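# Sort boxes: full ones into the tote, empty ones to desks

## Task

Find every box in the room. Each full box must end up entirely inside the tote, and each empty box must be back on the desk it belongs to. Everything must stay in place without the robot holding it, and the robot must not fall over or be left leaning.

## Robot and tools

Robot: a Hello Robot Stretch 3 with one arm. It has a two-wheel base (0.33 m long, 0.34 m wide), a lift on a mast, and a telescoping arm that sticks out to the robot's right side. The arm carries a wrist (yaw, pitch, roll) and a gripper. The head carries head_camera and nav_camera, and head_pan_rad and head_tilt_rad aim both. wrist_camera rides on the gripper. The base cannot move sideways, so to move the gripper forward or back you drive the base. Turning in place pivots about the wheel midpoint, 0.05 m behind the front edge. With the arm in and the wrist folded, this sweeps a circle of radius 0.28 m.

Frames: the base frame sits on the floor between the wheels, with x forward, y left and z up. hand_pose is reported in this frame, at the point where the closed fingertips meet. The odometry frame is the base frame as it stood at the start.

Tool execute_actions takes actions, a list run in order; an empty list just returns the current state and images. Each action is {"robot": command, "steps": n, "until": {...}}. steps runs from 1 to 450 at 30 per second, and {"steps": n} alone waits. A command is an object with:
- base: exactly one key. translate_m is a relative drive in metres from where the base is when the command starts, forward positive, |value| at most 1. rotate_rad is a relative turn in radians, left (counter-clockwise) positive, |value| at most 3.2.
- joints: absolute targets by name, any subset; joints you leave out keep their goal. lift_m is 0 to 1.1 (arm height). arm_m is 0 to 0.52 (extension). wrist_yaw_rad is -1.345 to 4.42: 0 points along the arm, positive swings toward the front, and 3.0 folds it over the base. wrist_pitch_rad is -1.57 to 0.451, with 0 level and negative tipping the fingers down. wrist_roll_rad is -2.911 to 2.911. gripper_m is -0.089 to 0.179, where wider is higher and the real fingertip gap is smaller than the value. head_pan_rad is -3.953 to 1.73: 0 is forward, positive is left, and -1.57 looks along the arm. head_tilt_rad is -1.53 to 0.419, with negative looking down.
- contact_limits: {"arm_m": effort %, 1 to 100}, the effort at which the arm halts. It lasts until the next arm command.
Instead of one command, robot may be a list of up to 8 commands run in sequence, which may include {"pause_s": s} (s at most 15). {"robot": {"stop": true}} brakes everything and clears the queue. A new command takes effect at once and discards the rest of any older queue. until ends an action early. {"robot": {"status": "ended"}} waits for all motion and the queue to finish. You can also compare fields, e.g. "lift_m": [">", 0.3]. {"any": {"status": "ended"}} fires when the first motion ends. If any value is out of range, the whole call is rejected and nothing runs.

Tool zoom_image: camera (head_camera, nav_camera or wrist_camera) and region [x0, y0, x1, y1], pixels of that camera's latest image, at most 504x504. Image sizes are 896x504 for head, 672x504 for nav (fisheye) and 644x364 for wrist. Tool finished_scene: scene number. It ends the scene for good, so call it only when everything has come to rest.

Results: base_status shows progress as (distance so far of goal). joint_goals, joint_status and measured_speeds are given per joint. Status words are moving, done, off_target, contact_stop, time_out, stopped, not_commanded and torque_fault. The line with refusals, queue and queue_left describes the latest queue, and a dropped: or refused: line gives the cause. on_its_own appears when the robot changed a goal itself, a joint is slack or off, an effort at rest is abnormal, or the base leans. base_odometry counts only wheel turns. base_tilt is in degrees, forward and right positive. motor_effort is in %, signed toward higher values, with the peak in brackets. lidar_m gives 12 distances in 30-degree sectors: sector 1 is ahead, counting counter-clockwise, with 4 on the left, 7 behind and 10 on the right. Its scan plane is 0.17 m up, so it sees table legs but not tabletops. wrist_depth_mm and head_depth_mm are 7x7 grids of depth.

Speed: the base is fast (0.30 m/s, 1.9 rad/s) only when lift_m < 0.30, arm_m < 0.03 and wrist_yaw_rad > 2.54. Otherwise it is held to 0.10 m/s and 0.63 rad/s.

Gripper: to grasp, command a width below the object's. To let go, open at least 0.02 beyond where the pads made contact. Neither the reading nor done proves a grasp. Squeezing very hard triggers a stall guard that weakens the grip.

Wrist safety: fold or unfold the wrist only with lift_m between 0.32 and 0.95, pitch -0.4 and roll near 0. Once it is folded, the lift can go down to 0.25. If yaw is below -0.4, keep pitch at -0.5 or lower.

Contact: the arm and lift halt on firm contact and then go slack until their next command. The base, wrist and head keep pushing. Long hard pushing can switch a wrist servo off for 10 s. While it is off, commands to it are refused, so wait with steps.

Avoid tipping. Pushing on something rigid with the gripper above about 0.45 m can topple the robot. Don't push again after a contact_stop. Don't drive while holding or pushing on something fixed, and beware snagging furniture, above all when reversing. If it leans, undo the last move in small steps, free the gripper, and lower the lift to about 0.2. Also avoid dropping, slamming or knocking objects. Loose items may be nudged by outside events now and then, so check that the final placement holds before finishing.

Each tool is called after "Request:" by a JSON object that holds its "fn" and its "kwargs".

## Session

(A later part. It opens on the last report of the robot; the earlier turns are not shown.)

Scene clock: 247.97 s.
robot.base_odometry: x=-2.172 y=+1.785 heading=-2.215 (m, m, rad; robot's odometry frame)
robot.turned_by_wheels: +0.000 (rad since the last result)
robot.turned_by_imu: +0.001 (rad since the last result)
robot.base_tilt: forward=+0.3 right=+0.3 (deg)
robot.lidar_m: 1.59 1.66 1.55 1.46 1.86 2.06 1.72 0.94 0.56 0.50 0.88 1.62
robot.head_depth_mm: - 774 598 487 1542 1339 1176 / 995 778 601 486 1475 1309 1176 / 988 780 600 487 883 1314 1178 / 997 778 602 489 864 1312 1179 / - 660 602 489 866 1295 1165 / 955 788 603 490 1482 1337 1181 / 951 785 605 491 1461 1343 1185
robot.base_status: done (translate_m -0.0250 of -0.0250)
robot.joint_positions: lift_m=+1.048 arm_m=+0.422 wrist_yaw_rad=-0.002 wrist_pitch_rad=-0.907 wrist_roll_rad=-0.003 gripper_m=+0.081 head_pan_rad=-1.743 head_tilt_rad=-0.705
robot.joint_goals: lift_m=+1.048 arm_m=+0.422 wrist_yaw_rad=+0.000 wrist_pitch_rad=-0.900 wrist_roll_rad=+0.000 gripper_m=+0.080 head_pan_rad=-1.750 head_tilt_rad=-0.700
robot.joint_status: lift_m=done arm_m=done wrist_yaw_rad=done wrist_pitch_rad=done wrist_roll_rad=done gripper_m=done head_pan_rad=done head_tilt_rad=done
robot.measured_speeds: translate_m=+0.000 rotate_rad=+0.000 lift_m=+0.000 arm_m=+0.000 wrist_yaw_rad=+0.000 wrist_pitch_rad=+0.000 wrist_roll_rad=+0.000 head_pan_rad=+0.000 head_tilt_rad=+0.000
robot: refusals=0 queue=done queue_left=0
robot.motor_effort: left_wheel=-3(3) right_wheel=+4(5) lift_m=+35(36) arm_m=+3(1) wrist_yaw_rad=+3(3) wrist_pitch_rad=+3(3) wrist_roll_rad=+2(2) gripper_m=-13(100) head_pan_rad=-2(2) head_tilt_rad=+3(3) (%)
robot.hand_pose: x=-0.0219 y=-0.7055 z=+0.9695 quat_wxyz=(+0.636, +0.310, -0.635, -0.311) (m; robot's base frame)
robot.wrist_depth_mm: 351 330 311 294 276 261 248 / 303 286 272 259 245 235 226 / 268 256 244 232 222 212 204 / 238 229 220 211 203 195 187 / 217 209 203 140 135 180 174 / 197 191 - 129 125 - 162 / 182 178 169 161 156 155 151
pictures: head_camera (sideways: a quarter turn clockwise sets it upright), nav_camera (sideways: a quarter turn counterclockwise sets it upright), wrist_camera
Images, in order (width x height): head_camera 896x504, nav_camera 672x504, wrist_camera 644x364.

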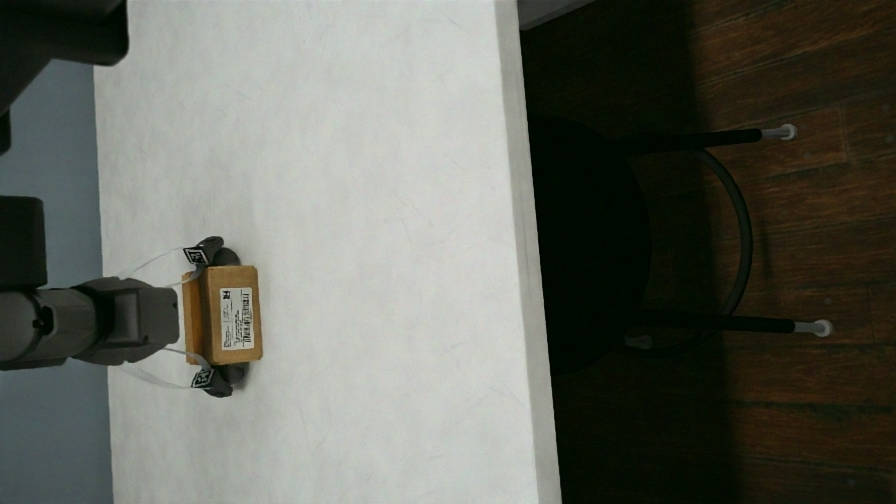

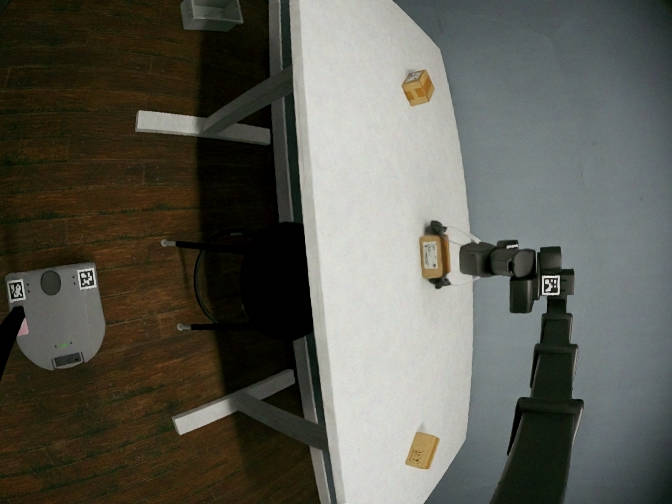

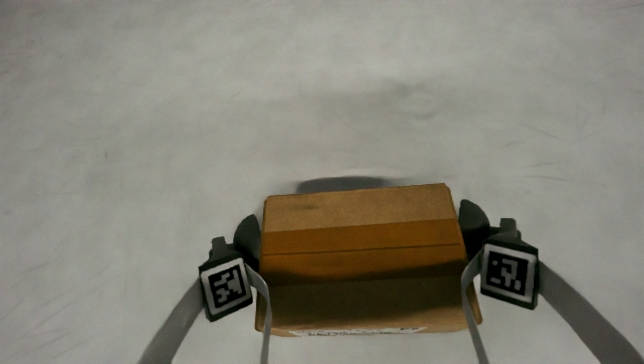

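Request:
{"fn": "execute_actions", "kwargs": {"actions": [{"robot": [{"joints": {"gripper_m": 0.05}}, {"joints": {"lift_m": 1.08}}], "steps": 450, "until": {"robot": {"status": "ended"}}}, {"steps": 15}]}}

Scene clock: 251.60 s.
robot.base_odometry: x=-2.172 y=+1.785 heading=-2.215 (m, m, rad; robot's odometry frame)
robot.turned_by_wheels: +0.000 (rad since the last result)
robot.turned_by_imu: +0.001 (rad since the last result)
robot.base_tilt: forward=+0.4 right=+0.3 (deg)
robot.lidar_m: 1.59 1.66 1.56 1.46 1.86 2.06 1.72 0.94 0.56 0.50 0.87 1.62
robot.head_depth_mm: 992 777 598 487 1541 1339 1181 / 994 779 600 487 1479 1317 1174 / 987 776 601 488 883 1310 1180 / 970 733 601 488 861 1318 1176 / - 643 601 488 868 1286 1166 / 953 767 604 490 1488 1345 1184 / 951 788 605 490 1452 1348 1181
robot.base_status: done (translate_m -0.0250 of -0.0250)
robot.joint_positions: lift_m=+1.079 arm_m=+0.422 wrist_yaw_rad=-0.002 wrist_pitch_rad=-0.927 wrist_roll_rad=-0.003 gripper_m=+0.051 head_pan_rad=-1.743 head_tilt_rad=-0.705
robot.joint_goals: lift_m=+1.080 arm_m=+0.422 wrist_yaw_rad=+0.000 wrist_pitch_rad=-0.900 wrist_roll_rad=+0.000 gripper_m=+0.050 head_pan_rad=-1.750 head_tilt_rad=-0.700
robot.joint_status: lift_m=done arm_m=done wrist_yaw_rad=done wrist_pitch_rad=done wrist_roll_rad=done gripper_m=done head_pan_rad=done head_tilt_rad=done
robot.measured_speeds: translate_m=+0.000 rotate_rad=+0.000 lift_m=+0.000 arm_m=+0.000 wrist_yaw_rad=+0.000 wrist_pitch_rad=+0.000 wrist_roll_rad=+0.000 head_pan_rad=+0.000 head_tilt_rad=+0.000
robot: refusals=0 queue=done queue_left=0
robot.motor_effort: left_wheel=-3(3) right_wheel=+2(4) lift_m=+38(42) arm_m=+2(3) wrist_yaw_rad=+3(3) wrist_pitch_rad=+12(13) wrist_roll_rad=+2(2) gripper_m=-23(100) head_pan_rad=-2(2) head_tilt_rad=+3(3) (%)
robot.hand_pose: x=-0.0219 y=-0.7012 z=+0.9987 quat_wxyz=(+0.633, +0.316, -0.631, -0.317) (m; robot's base frame)
robot.wrist_depth_mm: 389 368 351 327 311 298 282 / 344 325 309 295 280 269 257 / 305 292 278 266 254 243 235 / 277 263 252 242 233 225 216 / 248 240 234 140 135 208 201 / 229 221 - 130 126 - 188 / 211 206 196 187 181 180 176
pictures: head_camera (sideways: a quarter turn clockwise sets it upright), nav_camera (sideways: a quarter turn counterclockwise sets it upright), wrist_camera
Images, in order (width x height): head_camera 896x504, nav_camera 672x504, wrist_camera 644x364.

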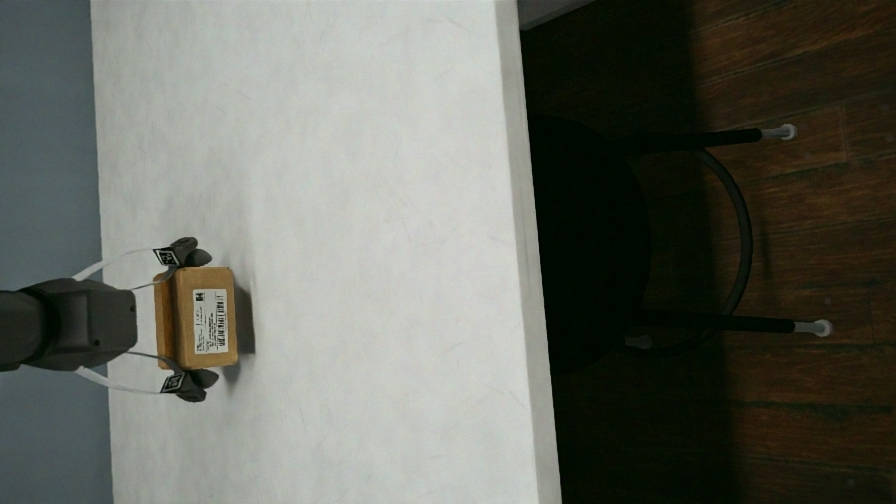

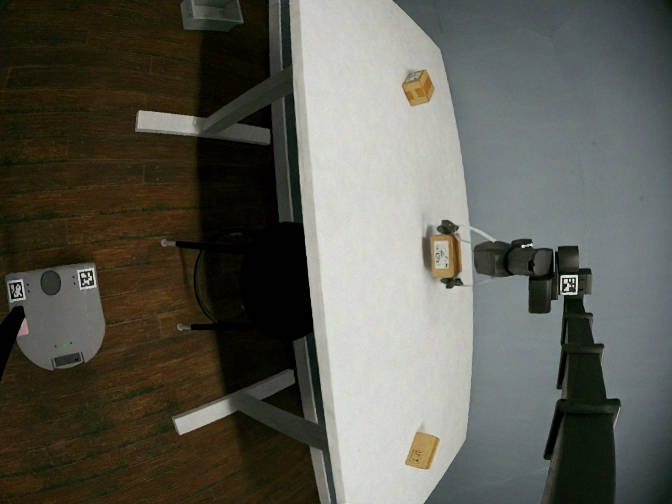

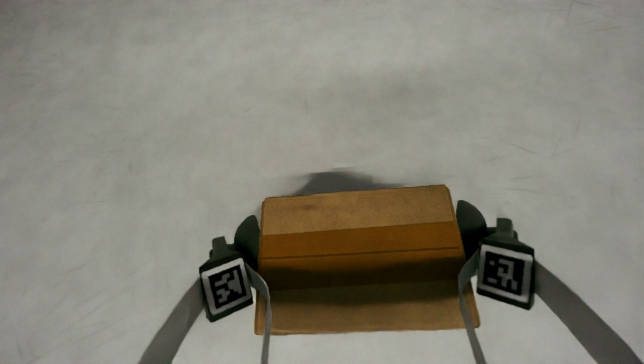

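Request:
{"fn": "execute_actions", "kwargs": {"actions": [{"robot": [{"base": {"translate_m": 0.95}, "joints": {"arm_m": 0.0, "wrist_yaw_rad": 1.5, "lift_m": 1.09, "head_pan_rad": -0.7, "head_tilt_rad": -0.8}}], "steps": 450, "until": {"robot": {"arm_m": ["<", 0.005], "wrist_yaw_rad_status": ["!=", "moving"]}}}, {"robot": {"joints": {"lift_m": 0.45}}, "steps": 450, "until": {"robot": {"status": "ended"}}}]}}

Scene clock: 274.40 s.
robot.base_odometry: x=-2.742 y=+1.025 heading=-2.215 (m, m, rad; robot's odometry frame)
robot.turned_by_wheels: +0.000 (rad since the last result)
robot.turned_by_imu: +0.002 (rad since the last result)
robot.base_tilt: forward=+0.4 right=+0.1 (deg)
robot.lidar_m: 0.65 0.68 0.93 1.46 1.86 2.55 2.66 1.01 0.77 1.14 0.91 0.67
robot.head_depth_mm: 912 1082 1327 1595 1395 1276 1145 / 833 978 1173 1481 1459 1252 1148 / 769 886 1052 1295 1433 1282 1144 / 716 815 956 1139 1388 1290 1152 / 670 757 873 1024 1244 1289 1150 / 623 698 772 933 1108 1262 1149 / 575 646 714 850 995 1191 1150
robot.base_status: done (translate_m +0.9500 of +0.9500)
robot.joint_positions: lift_m=+0.450 arm_m=+0.002 wrist_yaw_rad=+1.499 wrist_pitch_rad=-0.928 wrist_roll_rad=-0.003 gripper_m=+0.051 head_pan_rad=-0.707 head_tilt_rad=-0.790
robot.joint_goals: lift_m=+0.450 arm_m=+0.000 wrist_yaw_rad=+1.500 wrist_pitch_rad=-0.900 wrist_roll_rad=+0.000 gripper_m=+0.050 head_pan_rad=-0.700 head_tilt_rad=-0.800
robot.joint_status: lift_m=done arm_m=done wrist_yaw_rad=done wrist_pitch_rad=done wrist_roll_rad=done gripper_m=done head_pan_rad=done head_tilt_rad=done
robot.measured_speeds: translate_m=+0.000 rotate_rad=+0.000 lift_m=+0.000 arm_m=+0.000 wrist_yaw_rad=+0.000 wrist_pitch_rad=+0.000 wrist_roll_rad=+0.000 head_pan_rad=+0.000 head_tilt_rad=+0.000
robot: refusals=0 queue=done queue_left=0
robot.motor_effort: left_wheel=-2(3) right_wheel=+1(8) lift_m=+18(39) arm_m=-3(3) wrist_yaw_rad=+1(5) wrist_pitch_rad=+12(12) wrist_roll_rad=+2(2) gripper_m=-23(23) head_pan_rad=+2(26) head_tilt_rad=-5(18) (%)
robot.hand_pose: x=+0.1126 y=-0.1569 z=+0.3695 quat_wxyz=(+0.679, +0.662, -0.246, +0.200) (m; robot's base frame)
robot.wrist_depth_mm: 601 620 643 645 675 688 690 / 709 703 726 721 718 679 648 / 782 739 718 673 649 626 514 / 707 676 647 615 596 574 504 / 652 615 591 140 135 528 505 / 587 562 - 130 125 - 471 / 542 528 501 478 461 456 444
pictures: head_camera (sideways: a quarter turn clockwise sets it upright), nav_camera (sideways: a quarter turn counterclockwise sets it upright), wrist_camera
Images, in order (width x height): head_camera 896x504, nav_camera 672x504, wrist_camera 644x364.

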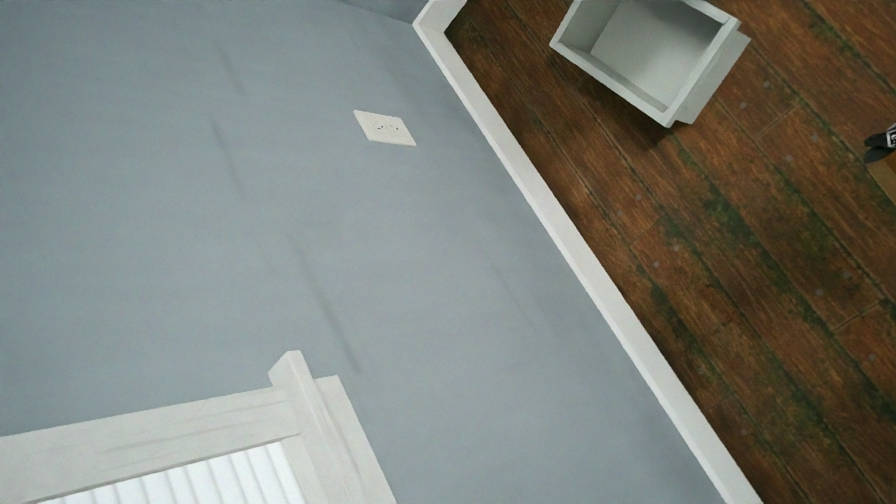

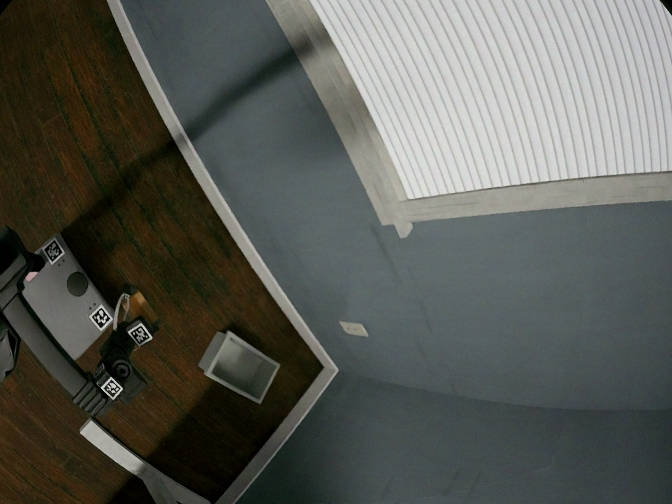

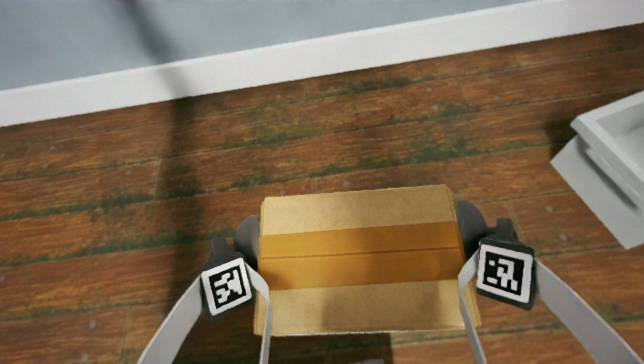

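Request:
{"fn": "execute_actions", "kwargs": {"actions": [{"robot": {"joints": {"head_pan_rad": -1.15, "head_tilt_rad": -0.95}}, "steps": 450, "until": {"robot": {"status": "ended"}}}]}}

Scene clock: 276.73 s.
robot.base_odometry: x=-2.742 y=+1.025 heading=-2.215 (m, m, rad; robot's odometry frame)
robot.turned_by_wheels: +0.000 (rad since the last result)
robot.turned_by_imu: +0.000 (rad since the last result)
robot.base_tilt: forward=+0.4 right=+0.2 (deg)
robot.lidar_m: 0.65 0.68 0.93 1.46 1.85 2.55 2.66 1.01 0.77 1.14 0.91 0.67
robot.head_depth_mm: 1074 1244 1445 1489 1338 1223 - / 1123 1298 1545 1498 1345 1231 - / 1181 1376 1609 1459 1327 1228 - / 1228 1450 1646 1474 1332 1243 1080 / 1113 1264 1456 1500 1350 1235 1119 / 961 1071 1211 1392 1352 1229 1124 / 848 931 1038 1168 1297 1231 1133
robot.base_status: done (translate_m +0.9500 of +0.9500)
robot.joint_positions: lift_m=+0.450 arm_m=+0.002 wrist_yaw_rad=+1.499 wrist_pitch_rad=-0.928 wrist_roll_rad=-0.003 gripper_m=+0.051 head_pan_rad=-1.143 head_tilt_rad=-0.938
robot.joint_goals: lift_m=+0.450 arm_m=+0.000 wrist_yaw_rad=+1.500 wrist_pitch_rad=-0.900 wrist_roll_rad=+0.000 gripper_m=+0.050 head_pan_rad=-1.150 head_tilt_rad=-0.950
robot.joint_status: lift_m=done arm_m=done wrist_yaw_rad=done wrist_pitch_rad=done wrist_roll_rad=done gripper_m=done head_pan_rad=done head_tilt_rad=done
robot.measured_speeds: translate_m=+0.000 rotate_rad=+0.000 lift_m=+0.000 arm_m=+0.000 wrist_yaw_rad=+0.000 wrist_pitch_rad=+0.000 wrist_roll_rad=+0.000 head_pan_rad=+0.000 head_tilt_rad=+0.000
robot: refusals=0 queue=done queue_left=0
robot.motor_effort: left_wheel=-2(2) right_wheel=+1(1) lift_m=+18(18) arm_m=-2(2) wrist_yaw_rad=+1(1) wrist_pitch_rad=+13(12) wrist_roll_rad=+2(2) gripper_m=-23(22) head_pan_rad=-3(22) head_tilt_rad=-7(24) (%)
robot.hand_pose: x=+0.1126 y=-0.1569 z=+0.3695 quat_wxyz=(+0.679, +0.662, -0.246, +0.200) (m; robot's base frame)
robot.wrist_depth_mm: 609 620 636 652 672 677 692 / 714 724 739 727 708 674 654 / 767 754 705 675 652 613 515 / 699 673 646 619 597 569 507 / 642 614 602 140 135 533 495 / 591 569 - 129 126 - 476 / 536 527 498 472 459 460 445
pictures: head_camera (sideways: a quarter turn clockwise sets it upright), nav_camera (sideways: a quarter turn counterclockwise sets it upright), wrist_camera
Images, in order (width x height): head_camera 896x504, nav_camera 672x504, wrist_camera 644x364.

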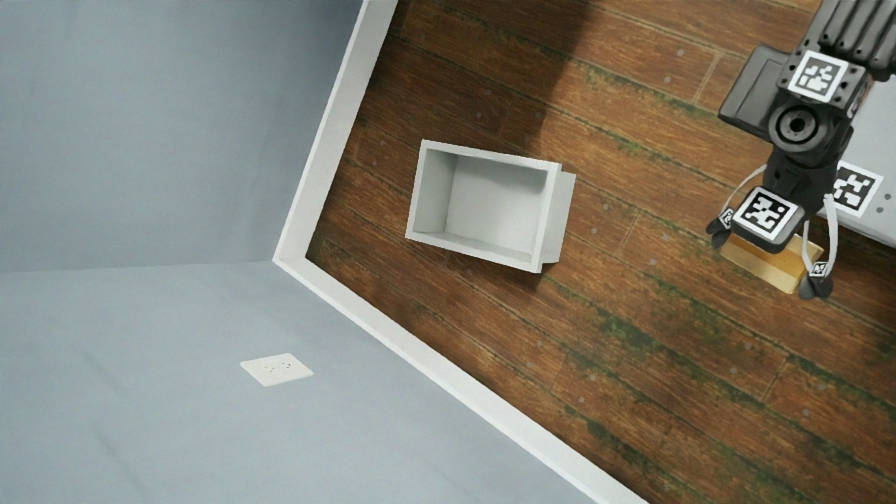

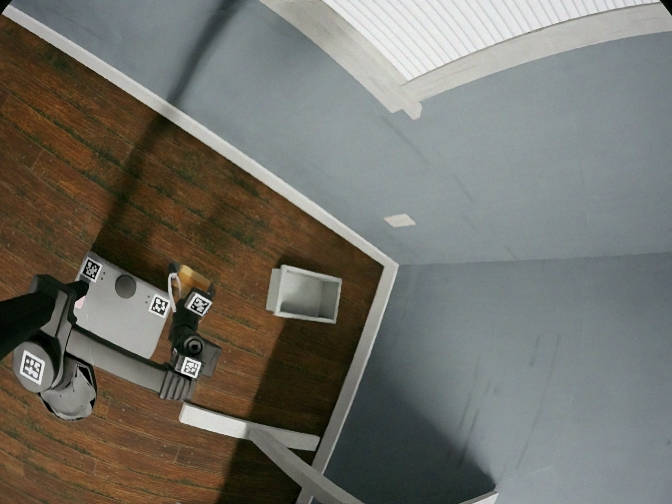

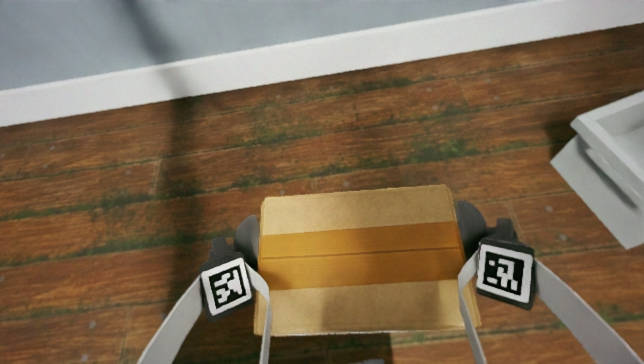

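Request:
{"fn": "execute_actions", "kwargs": {"actions": [{"robot": [{"base": {"translate_m": 0.09}, "joints": {"arm_m": 0.47, "lift_m": 0.33, "wrist_yaw_rad": 1.8, "head_pan_rad": -1.3, "head_tilt_rad": -1.0}}], "steps": 450, "until": {"robot": {"status": "ended"}}}]}}

Scene clock: 322.47 s.
robot.base_odometry: x=-2.796 y=+0.953 heading=-2.215 (m, m, rad; robot's odometry frame)
robot.turned_by_wheels: +0.000 (rad since the last result)
robot.turned_by_imu: +0.001 (rad since the last result)
robot.base_tilt: forward=+0.4 right=+0.2 (deg)
robot.lidar_m: 0.56 0.58 0.80 1.50 1.48 2.63 2.76 1.08 0.82 1.14 0.79 0.58
robot.head_depth_mm: 1083 1268 1487 1438 1316 1181 1113 / 1114 1319 1534 1402 1313 1202 - / 1155 1373 1564 1395 1299 1202 - / 1197 1418 1594 1426 1302 1204 1121 / 1210 1399 1572 1460 1323 1209 1114 / 1049 1151 1287 1408 1330 1210 1117 / 883 961 1043 1152 1262 1210 1125
robot.base_status: done (translate_m +0.0900 of +0.0900)
robot.joint_positions: lift_m=+0.330 arm_m=+0.470 wrist_yaw_rad=+1.798 wrist_pitch_rad=-0.928 wrist_roll_rad=-0.003 gripper_m=+0.051 head_pan_rad=-1.293 head_tilt_rad=-0.987
robot.joint_goals: lift_m=+0.330 arm_m=+0.470 wrist_yaw_rad=+1.800 wrist_pitch_rad=-0.900 wrist_roll_rad=+0.000 gripper_m=+0.050 head_pan_rad=-1.300 head_tilt_rad=-1.000
robot.joint_status: lift_m=done arm_m=done wrist_yaw_rad=done wrist_pitch_rad=done wrist_roll_rad=done gripper_m=done head_pan_rad=done head_tilt_rad=done
robot.measured_speeds: translate_m=+0.000 rotate_rad=+0.000 lift_m=+0.000 arm_m=+0.000 wrist_yaw_rad=+0.000 wrist_pitch_rad=+0.000 wrist_roll_rad=+0.000 head_pan_rad=+0.000 head_tilt_rad=+0.000
robot: refusals=0 queue=done queue_left=0
robot.motor_effort: left_wheel=-2(0) right_wheel=+1(6) lift_m=+17(17) arm_m=+3(2) wrist_yaw_rad=+2(3) wrist_pitch_rad=+12(12) wrist_roll_rad=+2(2) gripper_m=-23(23) head_pan_rad=-3(11) head_tilt_rad=-7(16) (%)
robot.hand_pose: x=+0.1095 y=-0.5846 z=+0.2495 quat_wxyz=(+0.642, +0.691, -0.145, +0.299) (m; robot's base frame)
robot.wrist_depth_mm: 718 647 602 559 530 495 460 / 678 653 610 582 554 527 499 / 611 574 541 522 498 479 442 / 543 520 495 350 357 412 328 / 496 474 457 139 135 405 331 / 458 435 - 130 125 - 324 / 409 409 386 262 256 342 292
pictures: head_camera (sideways: a quarter turn clockwise sets it upright), nav_camera (sideways: a quarter turn counterclockwise sets it upright), wrist_camera
Images, in order (width x height): head_camera 896x504, nav_camera 672x504, wrist_camera 644x364.

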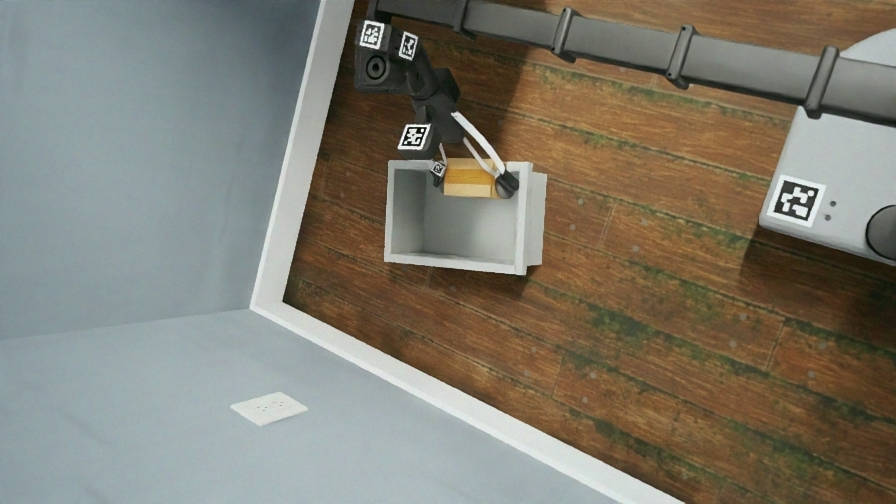

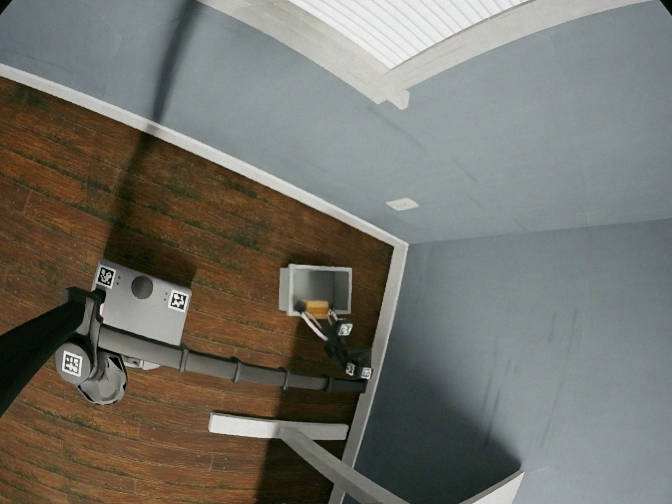

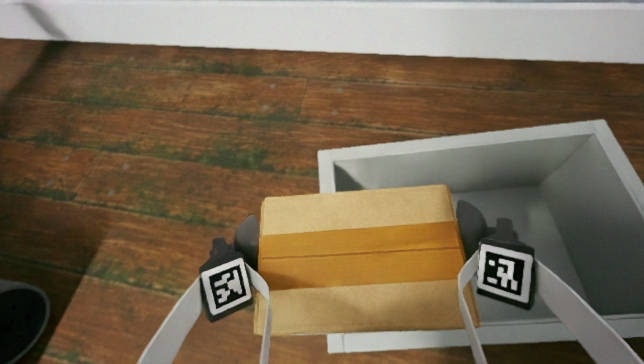

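Request:
{"fn": "execute_actions", "kwargs": {"actions": [{"robot": [{"base": {"translate_m": 0.092}, "joints": {"arm_m": 0.515, "lift_m": 0.29, "wrist_yaw_rad": 1.7}}], "steps": 450, "until": {"robot": {"status": "ended"}}}]}}

Scene clock: 345.53 s.
robot.base_odometry: x=-2.851 y=+0.879 heading=-2.215 (m, m, rad; robot's odometry frame)
robot.turned_by_wheels: +0.000 (rad since the last result)
robot.turned_by_imu: +0.000 (rad since the last result)
robot.base_tilt: forward=+0.4 right=+0.2 (deg)
robot.lidar_m: 0.47 0.49 0.67 1.85 1.51 2.05 2.84 1.17 0.87 1.14 0.66 0.49
robot.head_depth_mm: 1079 1268 1495 1429 1316 1191 1115 / 1121 1317 1536 1404 1305 1205 - / 1158 1373 1582 1398 1297 1197 - / 1202 1415 1598 1449 1318 1207 1128 / 1066 1208 1386 1429 1317 1206 1113 / 870 961 1068 1208 1294 1208 1115 / 737 799 876 962 1072 1173 1122
robot.base_status: done (translate_m +0.0920 of +0.0920)
robot.joint_positions: lift_m=+0.290 arm_m=+0.515 wrist_yaw_rad=+1.702 wrist_pitch_rad=-0.928 wrist_roll_rad=-0.003 gripper_m=+0.051 head_pan_rad=-1.293 head_tilt_rad=-0.988
robot.joint_goals: lift_m=+0.290 arm_m=+0.515 wrist_yaw_rad=+1.700 wrist_pitch_rad=-0.900 wrist_roll_rad=+0.000 gripper_m=+0.050 head_pan_rad=-1.300 head_tilt_rad=-1.000
robot.joint_status: lift_m=done arm_m=done wrist_yaw_rad=done wrist_pitch_rad=done wrist_roll_rad=done gripper_m=done head_pan_rad=done head_tilt_rad=done
robot.measured_speeds: translate_m=+0.000 rotate_rad=+0.000 lift_m=+0.000 arm_m=+0.000 wrist_yaw_rad=+0.000 wrist_pitch_rad=+0.000 wrist_roll_rad=+0.000 head_pan_rad=+0.000 head_tilt_rad=+0.000
robot: refusals=0 queue=done queue_left=0
robot.motor_effort: left_wheel=-2(4) right_wheel=+1(7) lift_m=+18(21) arm_m=+3(9) wrist_yaw_rad=-1(3) wrist_pitch_rad=+13(12) wrist_roll_rad=+2(2) gripper_m=-24(23) head_pan_rad=-2(3) head_tilt_rad=-7(7) (%)
robot.hand_pose: x=+0.1117 y=-0.6423 z=+0.2095 quat_wxyz=(+0.655, +0.684, -0.177, +0.268) (m; robot's base frame)
robot.wrist_depth_mm: 509 490 464 447 433 413 396 / 583 554 531 502 483 463 441 / 545 520 495 468 448 434 411 / 483 469 450 429 411 275 374 / 443 428 409 140 135 303 265 / 407 392 - 130 126 - 234 / 376 369 269 324 316 313 247
pictures: head_camera (sideways: a quarter turn clockwise sets it upright), nav_camera (sideways: a quarter turn counterclockwise sets it upright), wrist_camera
Images, in order (width x height): head_camera 896x504, nav_camera 672x504, wrist_camera 644x364.

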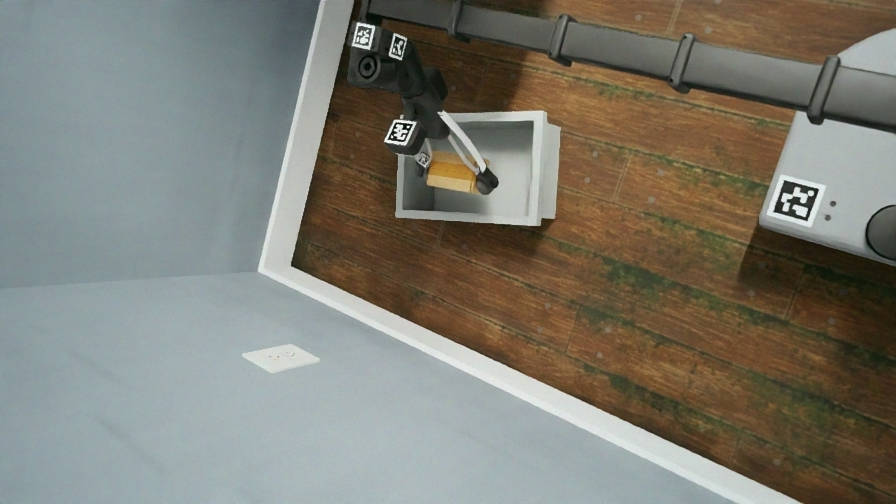

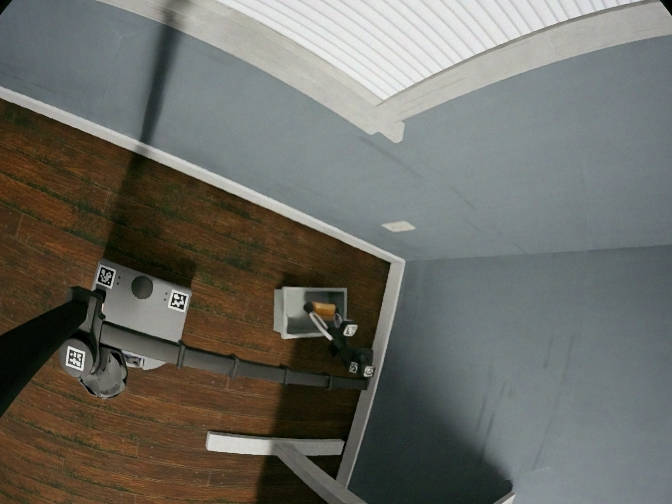

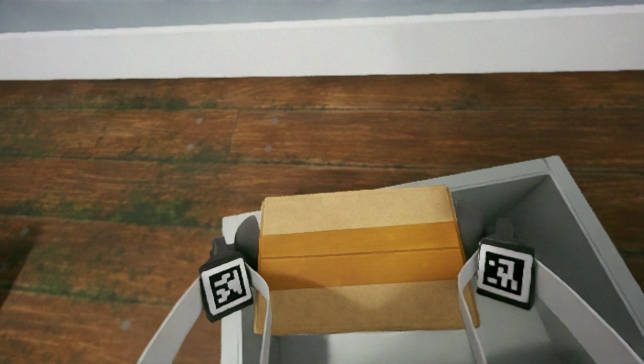

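Request:
{"fn": "execute_actions", "kwargs": {"actions": [{"robot": [{"base": {"translate_m": 0.014}, "joints": {"arm_m": 0.519}}, {"joints": {"lift_m": 0.19}}], "steps": 450, "until": {"robot": {"status": "ended"}}}]}}

Scene clock: 357.43 s.
robot.base_odometry: x=-2.860 y=+0.868 heading=-2.215 (m, m, rad; robot's odometry frame)
robot.turned_by_wheels: +0.000 (rad since the last result)
robot.turned_by_imu: +0.001 (rad since the last result)
robot.base_tilt: forward=+0.3 right=+0.2 (deg)
robot.lidar_m: 0.46 0.48 0.65 1.84 1.52 2.04 2.86 1.18 0.88 1.14 0.64 0.47
robot.head_depth_mm: 1088 1261 1498 1418 1302 1196 1113 / 1122 1325 1538 1383 1302 1216 - / 1158 1373 1567 1389 1300 1205 - / 1197 1406 1581 1456 1327 1208 1129 / 1036 1165 1330 1420 1324 1212 1116 / 848 933 1039 1167 1283 1215 1119 / 717 776 846 930 1040 1155 1120
robot.base_status: done (translate_m +0.0140 of +0.0140)
robot.joint_positions: lift_m=+0.190 arm_m=+0.519 wrist_yaw_rad=+1.702 wrist_pitch_rad=-0.928 wrist_roll_rad=-0.003 gripper_m=+0.051 head_pan_rad=-1.293 head_tilt_rad=-0.988
robot.joint_goals: lift_m=+0.190 arm_m=+0.519 wrist_yaw_rad=+1.700 wrist_pitch_rad=-0.900 wrist_roll_rad=+0.000 gripper_m=+0.050 head_pan_rad=-1.300 head_tilt_rad=-1.000
robot.joint_status: lift_m=done arm_m=done wrist_yaw_rad=done wrist_pitch_rad=done wrist_roll_rad=done gripper_m=done head_pan_rad=done head_tilt_rad=done
robot.measured_speeds: translate_m=+0.000 rotate_rad=+0.000 lift_m=+0.000 arm_m=+0.000 wrist_yaw_rad=+0.000 wrist_pitch_rad=+0.000 wrist_roll_rad=+0.000 head_pan_rad=+0.000 head_tilt_rad=+0.000
robot: refusals=0 queue=done queue_left=0
robot.motor_effort: left_wheel=-2(2) right_wheel=+1(7) lift_m=+18(18) arm_m=+3(0) wrist_yaw_rad=-2(1) wrist_pitch_rad=+12(13) wrist_roll_rad=+2(2) gripper_m=-23(24) head_pan_rad=-2(3) head_tilt_rad=-7(7) (%)
robot.hand_pose: x=+0.1117 y=-0.6463 z=+0.1095 quat_wxyz=(+0.655, +0.684, -0.177, +0.268) (m; robot's base frame)
robot.wrist_depth_mm: 472 451 433 411 390 375 359 / 445 424 397 380 363 345 329 / 397 376 359 341 183 180 181 / 356 342 187 182 192 234 208 / 323 190 211 140 135 266 216 / 297 178 - 130 125 - 218 / 274 153 227 237 231 230 219
pictures: head_camera (sideways: a quarter turn clockwise sets it upright), nav_camera (sideways: a quarter turn counterclockwise sets it upright), wrist_camera
Images, in order (width x height): head_camera 896x504, nav_camera 672x504, wrist_camera 644x364.

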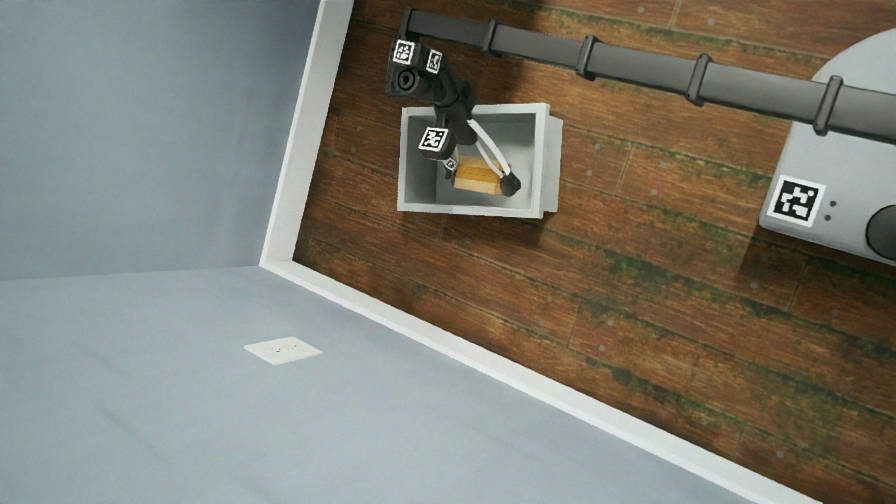

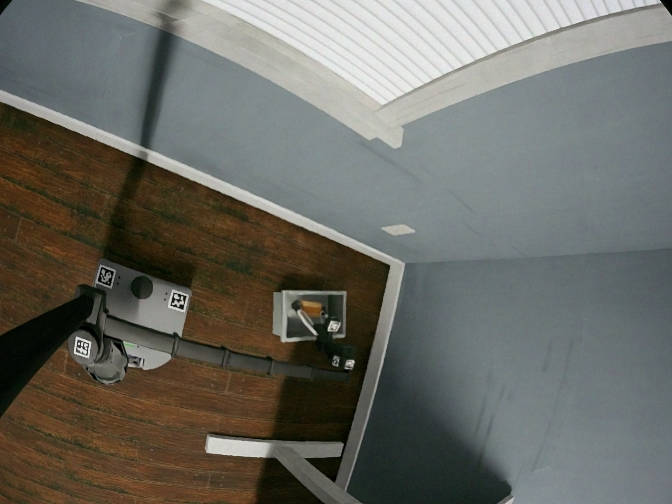

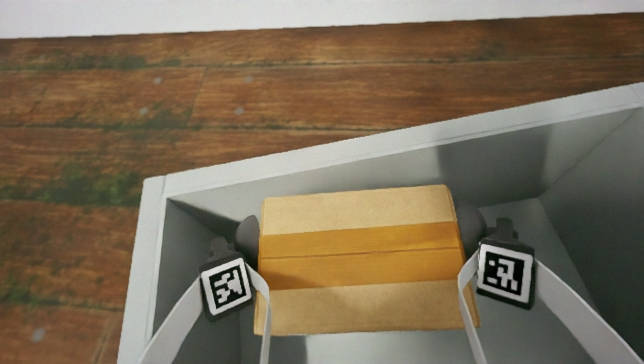

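Request:
{"fn": "execute_actions", "kwargs": {"actions": [{"robot": [{"joints": {"lift_m": 0.125}}], "steps": 450, "until": {"robot": {"status": "ended"}}}]}}

Scene clock: 361.80 s.
robot.base_odometry: x=-2.860 y=+0.868 heading=-2.215 (m, m, rad; robot's odometry frame)
robot.turned_by_wheels: +0.000 (rad since the last result)
robot.turned_by_imu: +0.001 (rad since the last result)
robot.base_tilt: forward=+0.4 right=+0.2 (deg)
robot.lidar_m: 0.46 0.48 0.65 1.84 1.52 2.05 2.86 1.18 0.88 1.14 0.65 0.47
robot.head_depth_mm: 1086 1269 1500 1450 1305 1203 1111 / 1117 1313 1542 1398 1307 1213 - / 1161 1372 1569 1393 1289 1210 - / 1194 1409 1575 1458 1330 1205 1124 / 1037 1168 1332 1422 1322 1217 1115 / 850 936 1037 1167 1274 1217 1118 / 717 778 849 934 1040 1148 1125
robot.base_status: done (translate_m +0.0140 of +0.0140)
robot.joint_positions: lift_m=+0.125 arm_m=+0.519 wrist_yaw_rad=+1.702 wrist_pitch_rad=-0.928 wrist_roll_rad=-0.003 gripper_m=+0.051 head_pan_rad=-1.293 head_tilt_rad=-0.988
robot.joint_goals: lift_m=+0.125 arm_m=+0.519 wrist_yaw_rad=+1.700 wrist_pitch_rad=-0.900 wrist_roll_rad=+0.000 gripper_m=+0.050 head_pan_rad=-1.300 head_tilt_rad=-1.000
robot.joint_status: lift_m=done arm_m=done wrist_yaw_rad=done wrist_pitch_rad=done wrist_roll_rad=done gripper_m=done head_pan_rad=done head_tilt_rad=done
robot.measured_speeds: translate_m=+0.000 rotate_rad=+0.000 lift_m=+0.000 arm_m=+0.000 wrist_yaw_rad=+0.000 wrist_pitch_rad=+0.000 wrist_roll_rad=+0.000 head_pan_rad=+0.000 head_tilt_rad=+0.000
robot: refusals=0 queue=done queue_left=0
robot.motor_effort: left_wheel=-2(2) right_wheel=+1(1) lift_m=+18(21) arm_m=+3(3) wrist_yaw_rad=-2(1) wrist_pitch_rad=+12(13) wrist_roll_rad=+2(2) gripper_m=-22(23) head_pan_rad=-3(2) head_tilt_rad=-7(7) (%)
robot.hand_pose: x=+0.1117 y=-0.6463 z=+0.0445 quat_wxyz=(+0.655, +0.684, -0.177, +0.268) (m; robot's base frame)
robot.wrist_depth_mm: 389 361 342 323 306 122 120 / 339 322 128 125 128 136 145 / 130 131 140 149 160 173 181 / 120 153 176 179 192 213 204 / 115 151 211 140 135 201 192 / 111 144 - 130 125 - 181 / 107 131 189 180 175 174 169
pictures: head_camera (sideways: a quarter turn clockwise sets it upright), nav_camera (sideways: a quarter turn counterclockwise sets it upright), wrist_camera
Images, in order (width x height): head_camera 896x504, nav_camera 672x504, wrist_camera 644x364.

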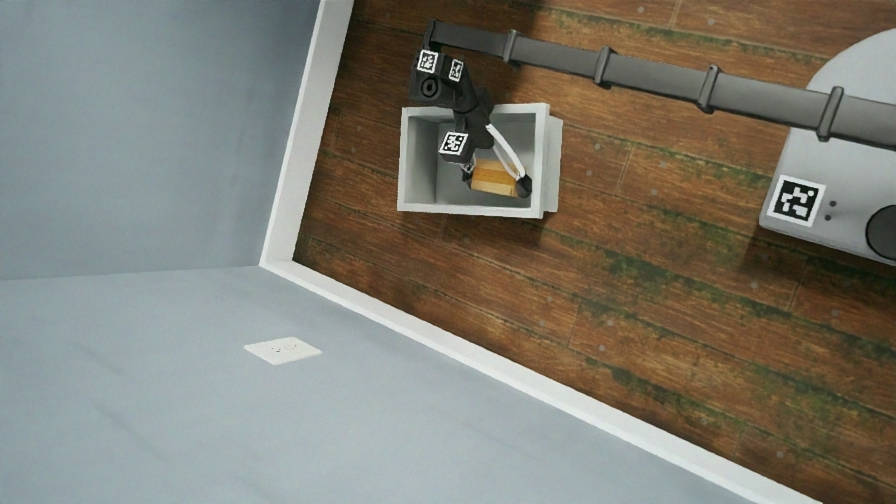

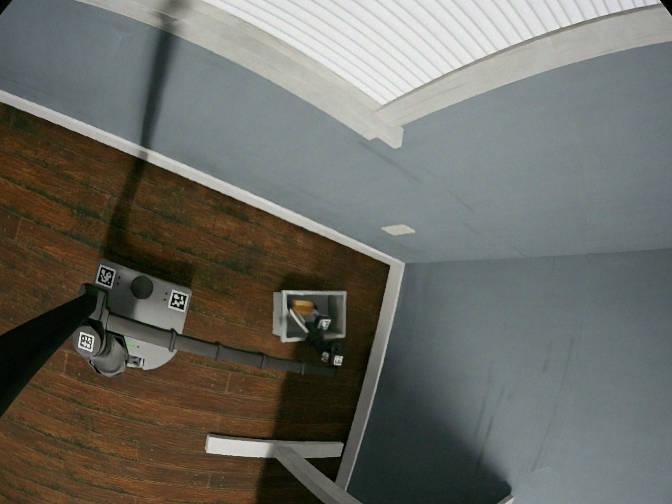

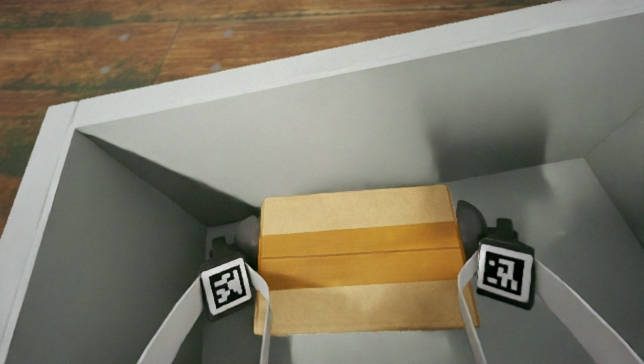

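Request:
{"fn": "execute_actions", "kwargs": {"actions": [{"robot": [{"joints": {"lift_m": 0.109}}], "steps": 450, "until": {"robot": {"status": "ended"}}}]}}

Scene clock: 364.07 s.
robot.base_odometry: x=-2.860 y=+0.868 heading=-2.215 (m, m, rad; robot's odometry frame)
robot.turned_by_wheels: +0.000 (rad since the last result)
robot.turned_by_imu: +0.000 (rad since the last result)
robot.base_tilt: forward=+0.4 right=+0.3 (deg)
robot.lidar_m: 0.46 0.47 0.65 1.84 1.52 2.04 2.85 1.18 0.88 1.14 0.65 0.47
robot.head_depth_mm: 1087 1263 1513 1464 1307 1198 1121 / 1119 1315 1533 1426 1298 1208 - / 1156 1374 1562 1386 1297 1210 - / 1197 1402 1593 1453 1319 1205 1125 / 1040 1170 1333 1413 1330 1212 1118 / 845 935 1037 1168 1286 1208 1118 / 717 776 849 931 1038 1148 1119
robot.base_status: done (translate_m +0.0140 of +0.0140)
robot.joint_positions: lift_m=+0.109 arm_m=+0.519 wrist_yaw_rad=+1.702 wrist_pitch_rad=-0.928 wrist_roll_rad=-0.003 gripper_m=+0.051 head_pan_rad=-1.293 head_tilt_rad=-0.988
robot.joint_goals: lift_m=+0.109 arm_m=+0.519 wrist_yaw_rad=+1.700 wrist_pitch_rad=-0.900 wrist_roll_rad=+0.000 gripper_m=+0.050 head_pan_rad=-1.300 head_tilt_rad=-1.000
robot.joint_status: lift_m=done arm_m=done wrist_yaw_rad=done wrist_pitch_rad=done wrist_roll_rad=done gripper_m=done head_pan_rad=done head_tilt_rad=done
robot.measured_speeds: translate_m=+0.000 rotate_rad=+0.000 lift_m=+0.000 arm_m=+0.000 wrist_yaw_rad=+0.000 wrist_pitch_rad=+0.000 wrist_roll_rad=+0.000 head_pan_rad=+0.000 head_tilt_rad=+0.000
robot: refusals=0 queue=done queue_left=0
robot.motor_effort: left_wheel=-2(2) right_wheel=+1(1) lift_m=+18(20) arm_m=+3(4) wrist_yaw_rad=-1(1) wrist_pitch_rad=+13(13) wrist_roll_rad=+2(2) gripper_m=-23(22) head_pan_rad=-2(2) head_tilt_rad=-7(7) (%)
robot.hand_pose: x=+0.1117 y=-0.6463 z=+0.0285 quat_wxyz=(+0.655, +0.684, -0.177, +0.268) (m; robot's base frame)
robot.wrist_depth_mm: 356 336 316 111 109 112 118 / 117 114 115 121 128 136 145 / 121 131 140 149 160 173 181 / 119 153 176 179 192 199 190 / 115 151 205 140 135 185 178 / 111 144 - 130 126 - 167 / 107 131 175 166 161 160 156
pictures: head_camera (sideways: a quarter turn clockwise sets it upright), nav_camera (sideways: a quarter turn counterclockwise sets it upright), wrist_camera
Images, in order (width x height): head_camera 896x504, nav_camera 672x504, wrist_camera 644x364.

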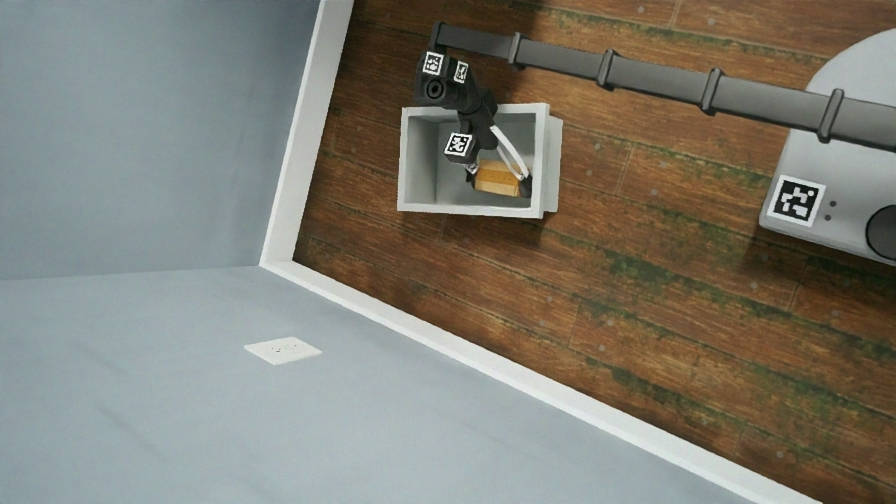

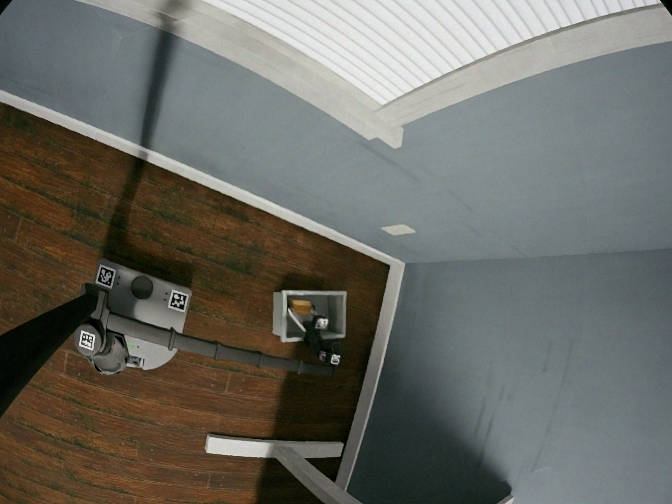

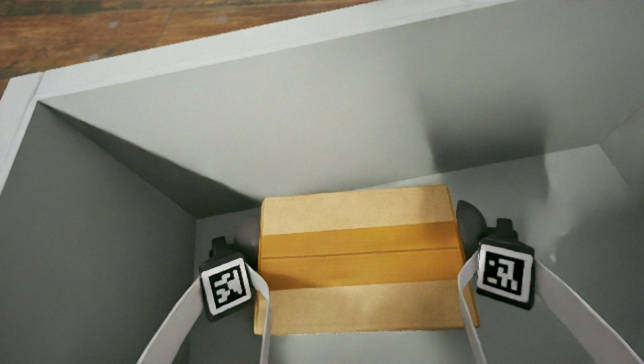

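Request:
{"fn": "execute_actions", "kwargs": {"actions": [{"robot": [{"joints": {"lift_m": 0.101}}], "steps": 450, "until": {"robot": {"status": "ended"}}}]}}

Scene clock: 367.30 s.
robot.base_odometry: x=-2.860 y=+0.868 heading=-2.215 (m, m, rad; robot's odometry frame)
robot.turned_by_wheels: +0.000 (rad since the last result)
robot.turned_by_imu: +0.000 (rad since the last result)
robot.base_tilt: forward=+0.4 right=+0.2 (deg)
robot.lidar_m: 0.46 0.47 0.65 1.84 1.53 2.04 2.86 1.33 0.88 1.14 0.64 0.47
robot.head_depth_mm: 1081 1271 1502 1462 1302 1199 1119 / 1117 1325 1548 1424 1296 1210 - / 1162 1368 1570 1389 1288 1207 - / 1203 1403 1588 1461 1327 1207 1127 / 1039 1170 1332 1418 1322 1221 1107 / 847 935 1037 1174 1274 1217 1117 / 716 777 851 930 1041 1149 1119
robot.base_status: done (translate_m +0.0140 of +0.0140)
robot.joint_positions: lift_m=+0.102 arm_m=+0.519 wrist_yaw_rad=+1.702 wrist_pitch_rad=-0.916 wrist_roll_rad=-0.003 gripper_m=+0.051 head_pan_rad=-1.293 head_tilt_rad=-0.988
robot.joint_goals: lift_m=+0.101 arm_m=+0.519 wrist_yaw_rad=+1.700 wrist_pitch_rad=-0.900 wrist_roll_rad=+0.000 gripper_m=+0.050 head_pan_rad=-1.300 head_tilt_rad=-1.000
robot.joint_status: lift_m=done arm_m=done wrist_yaw_rad=done wrist_pitch_rad=done wrist_roll_rad=done gripper_m=done head_pan_rad=done head_tilt_rad=done
robot.measured_speeds: translate_m=+0.000 rotate_rad=+0.000 lift_m=+0.000 arm_m=+0.000 wrist_yaw_rad=+0.000 wrist_pitch_rad=+0.000 wrist_roll_rad=+0.000 head_pan_rad=+0.000 head_tilt_rad=+0.000
robot: refusals=0 queue=done queue_left=0
robot.motor_effort: left_wheel=-4(4) right_wheel=+6(6) lift_m=+12(15) arm_m=+3(3) wrist_yaw_rad=-2(2) wrist_pitch_rad=+7(13) wrist_roll_rad=+2(2) gripper_m=-23(24) head_pan_rad=-2(3) head_tilt_rad=-7(7) (%)
robot.hand_pose: x=+0.1144 y=-0.6460 z=+0.0224 quat_wxyz=(+0.654, +0.682, -0.182, +0.272) (m; robot's base frame)
robot.wrist_depth_mm: 353 332 110 106 106 111 117 / 111 109 113 119 126 133 142 / 119 128 137 146 157 168 178 / 120 151 172 175 186 194 186 / 116 152 202 140 135 180 174 / 112 145 - 129 125 - 163 / 108 132 169 160 156 155 151
pictures: head_camera (sideways: a quarter turn clockwise sets it upright), nav_camera (sideways: a quarter turn counterclockwise sets it upright), wrist_camera
Images, in order (width x height): head_camera 896x504, nav_camera 672x504, wrist_camera 644x364.

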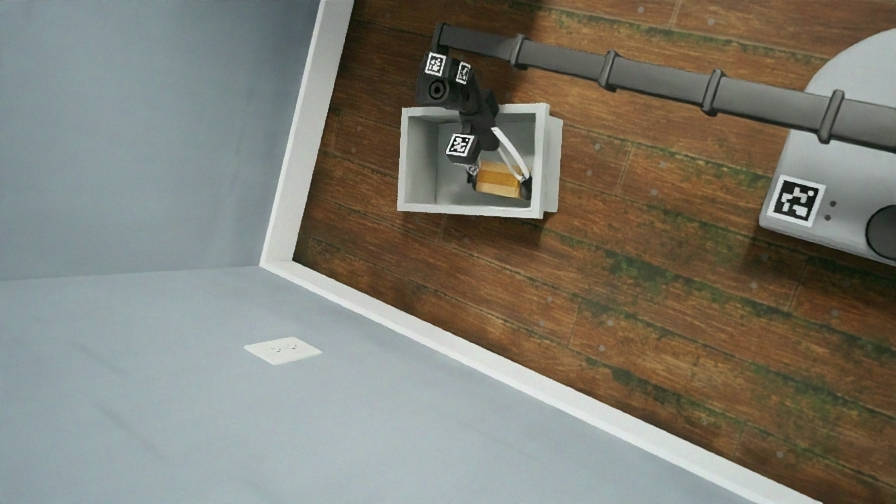

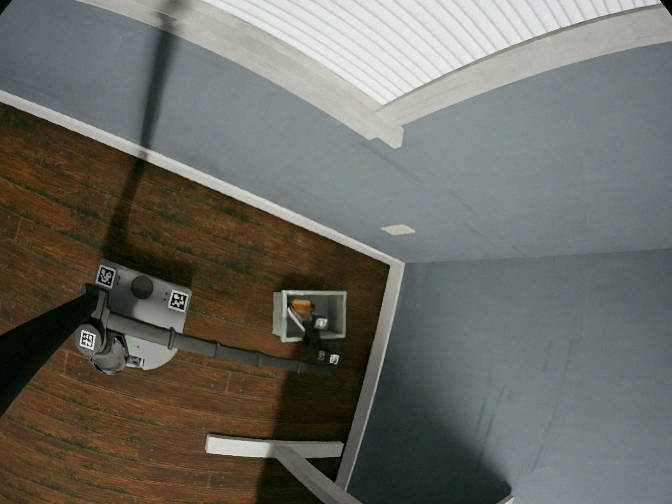

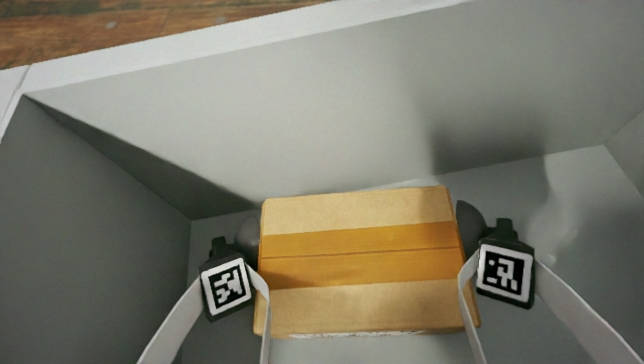

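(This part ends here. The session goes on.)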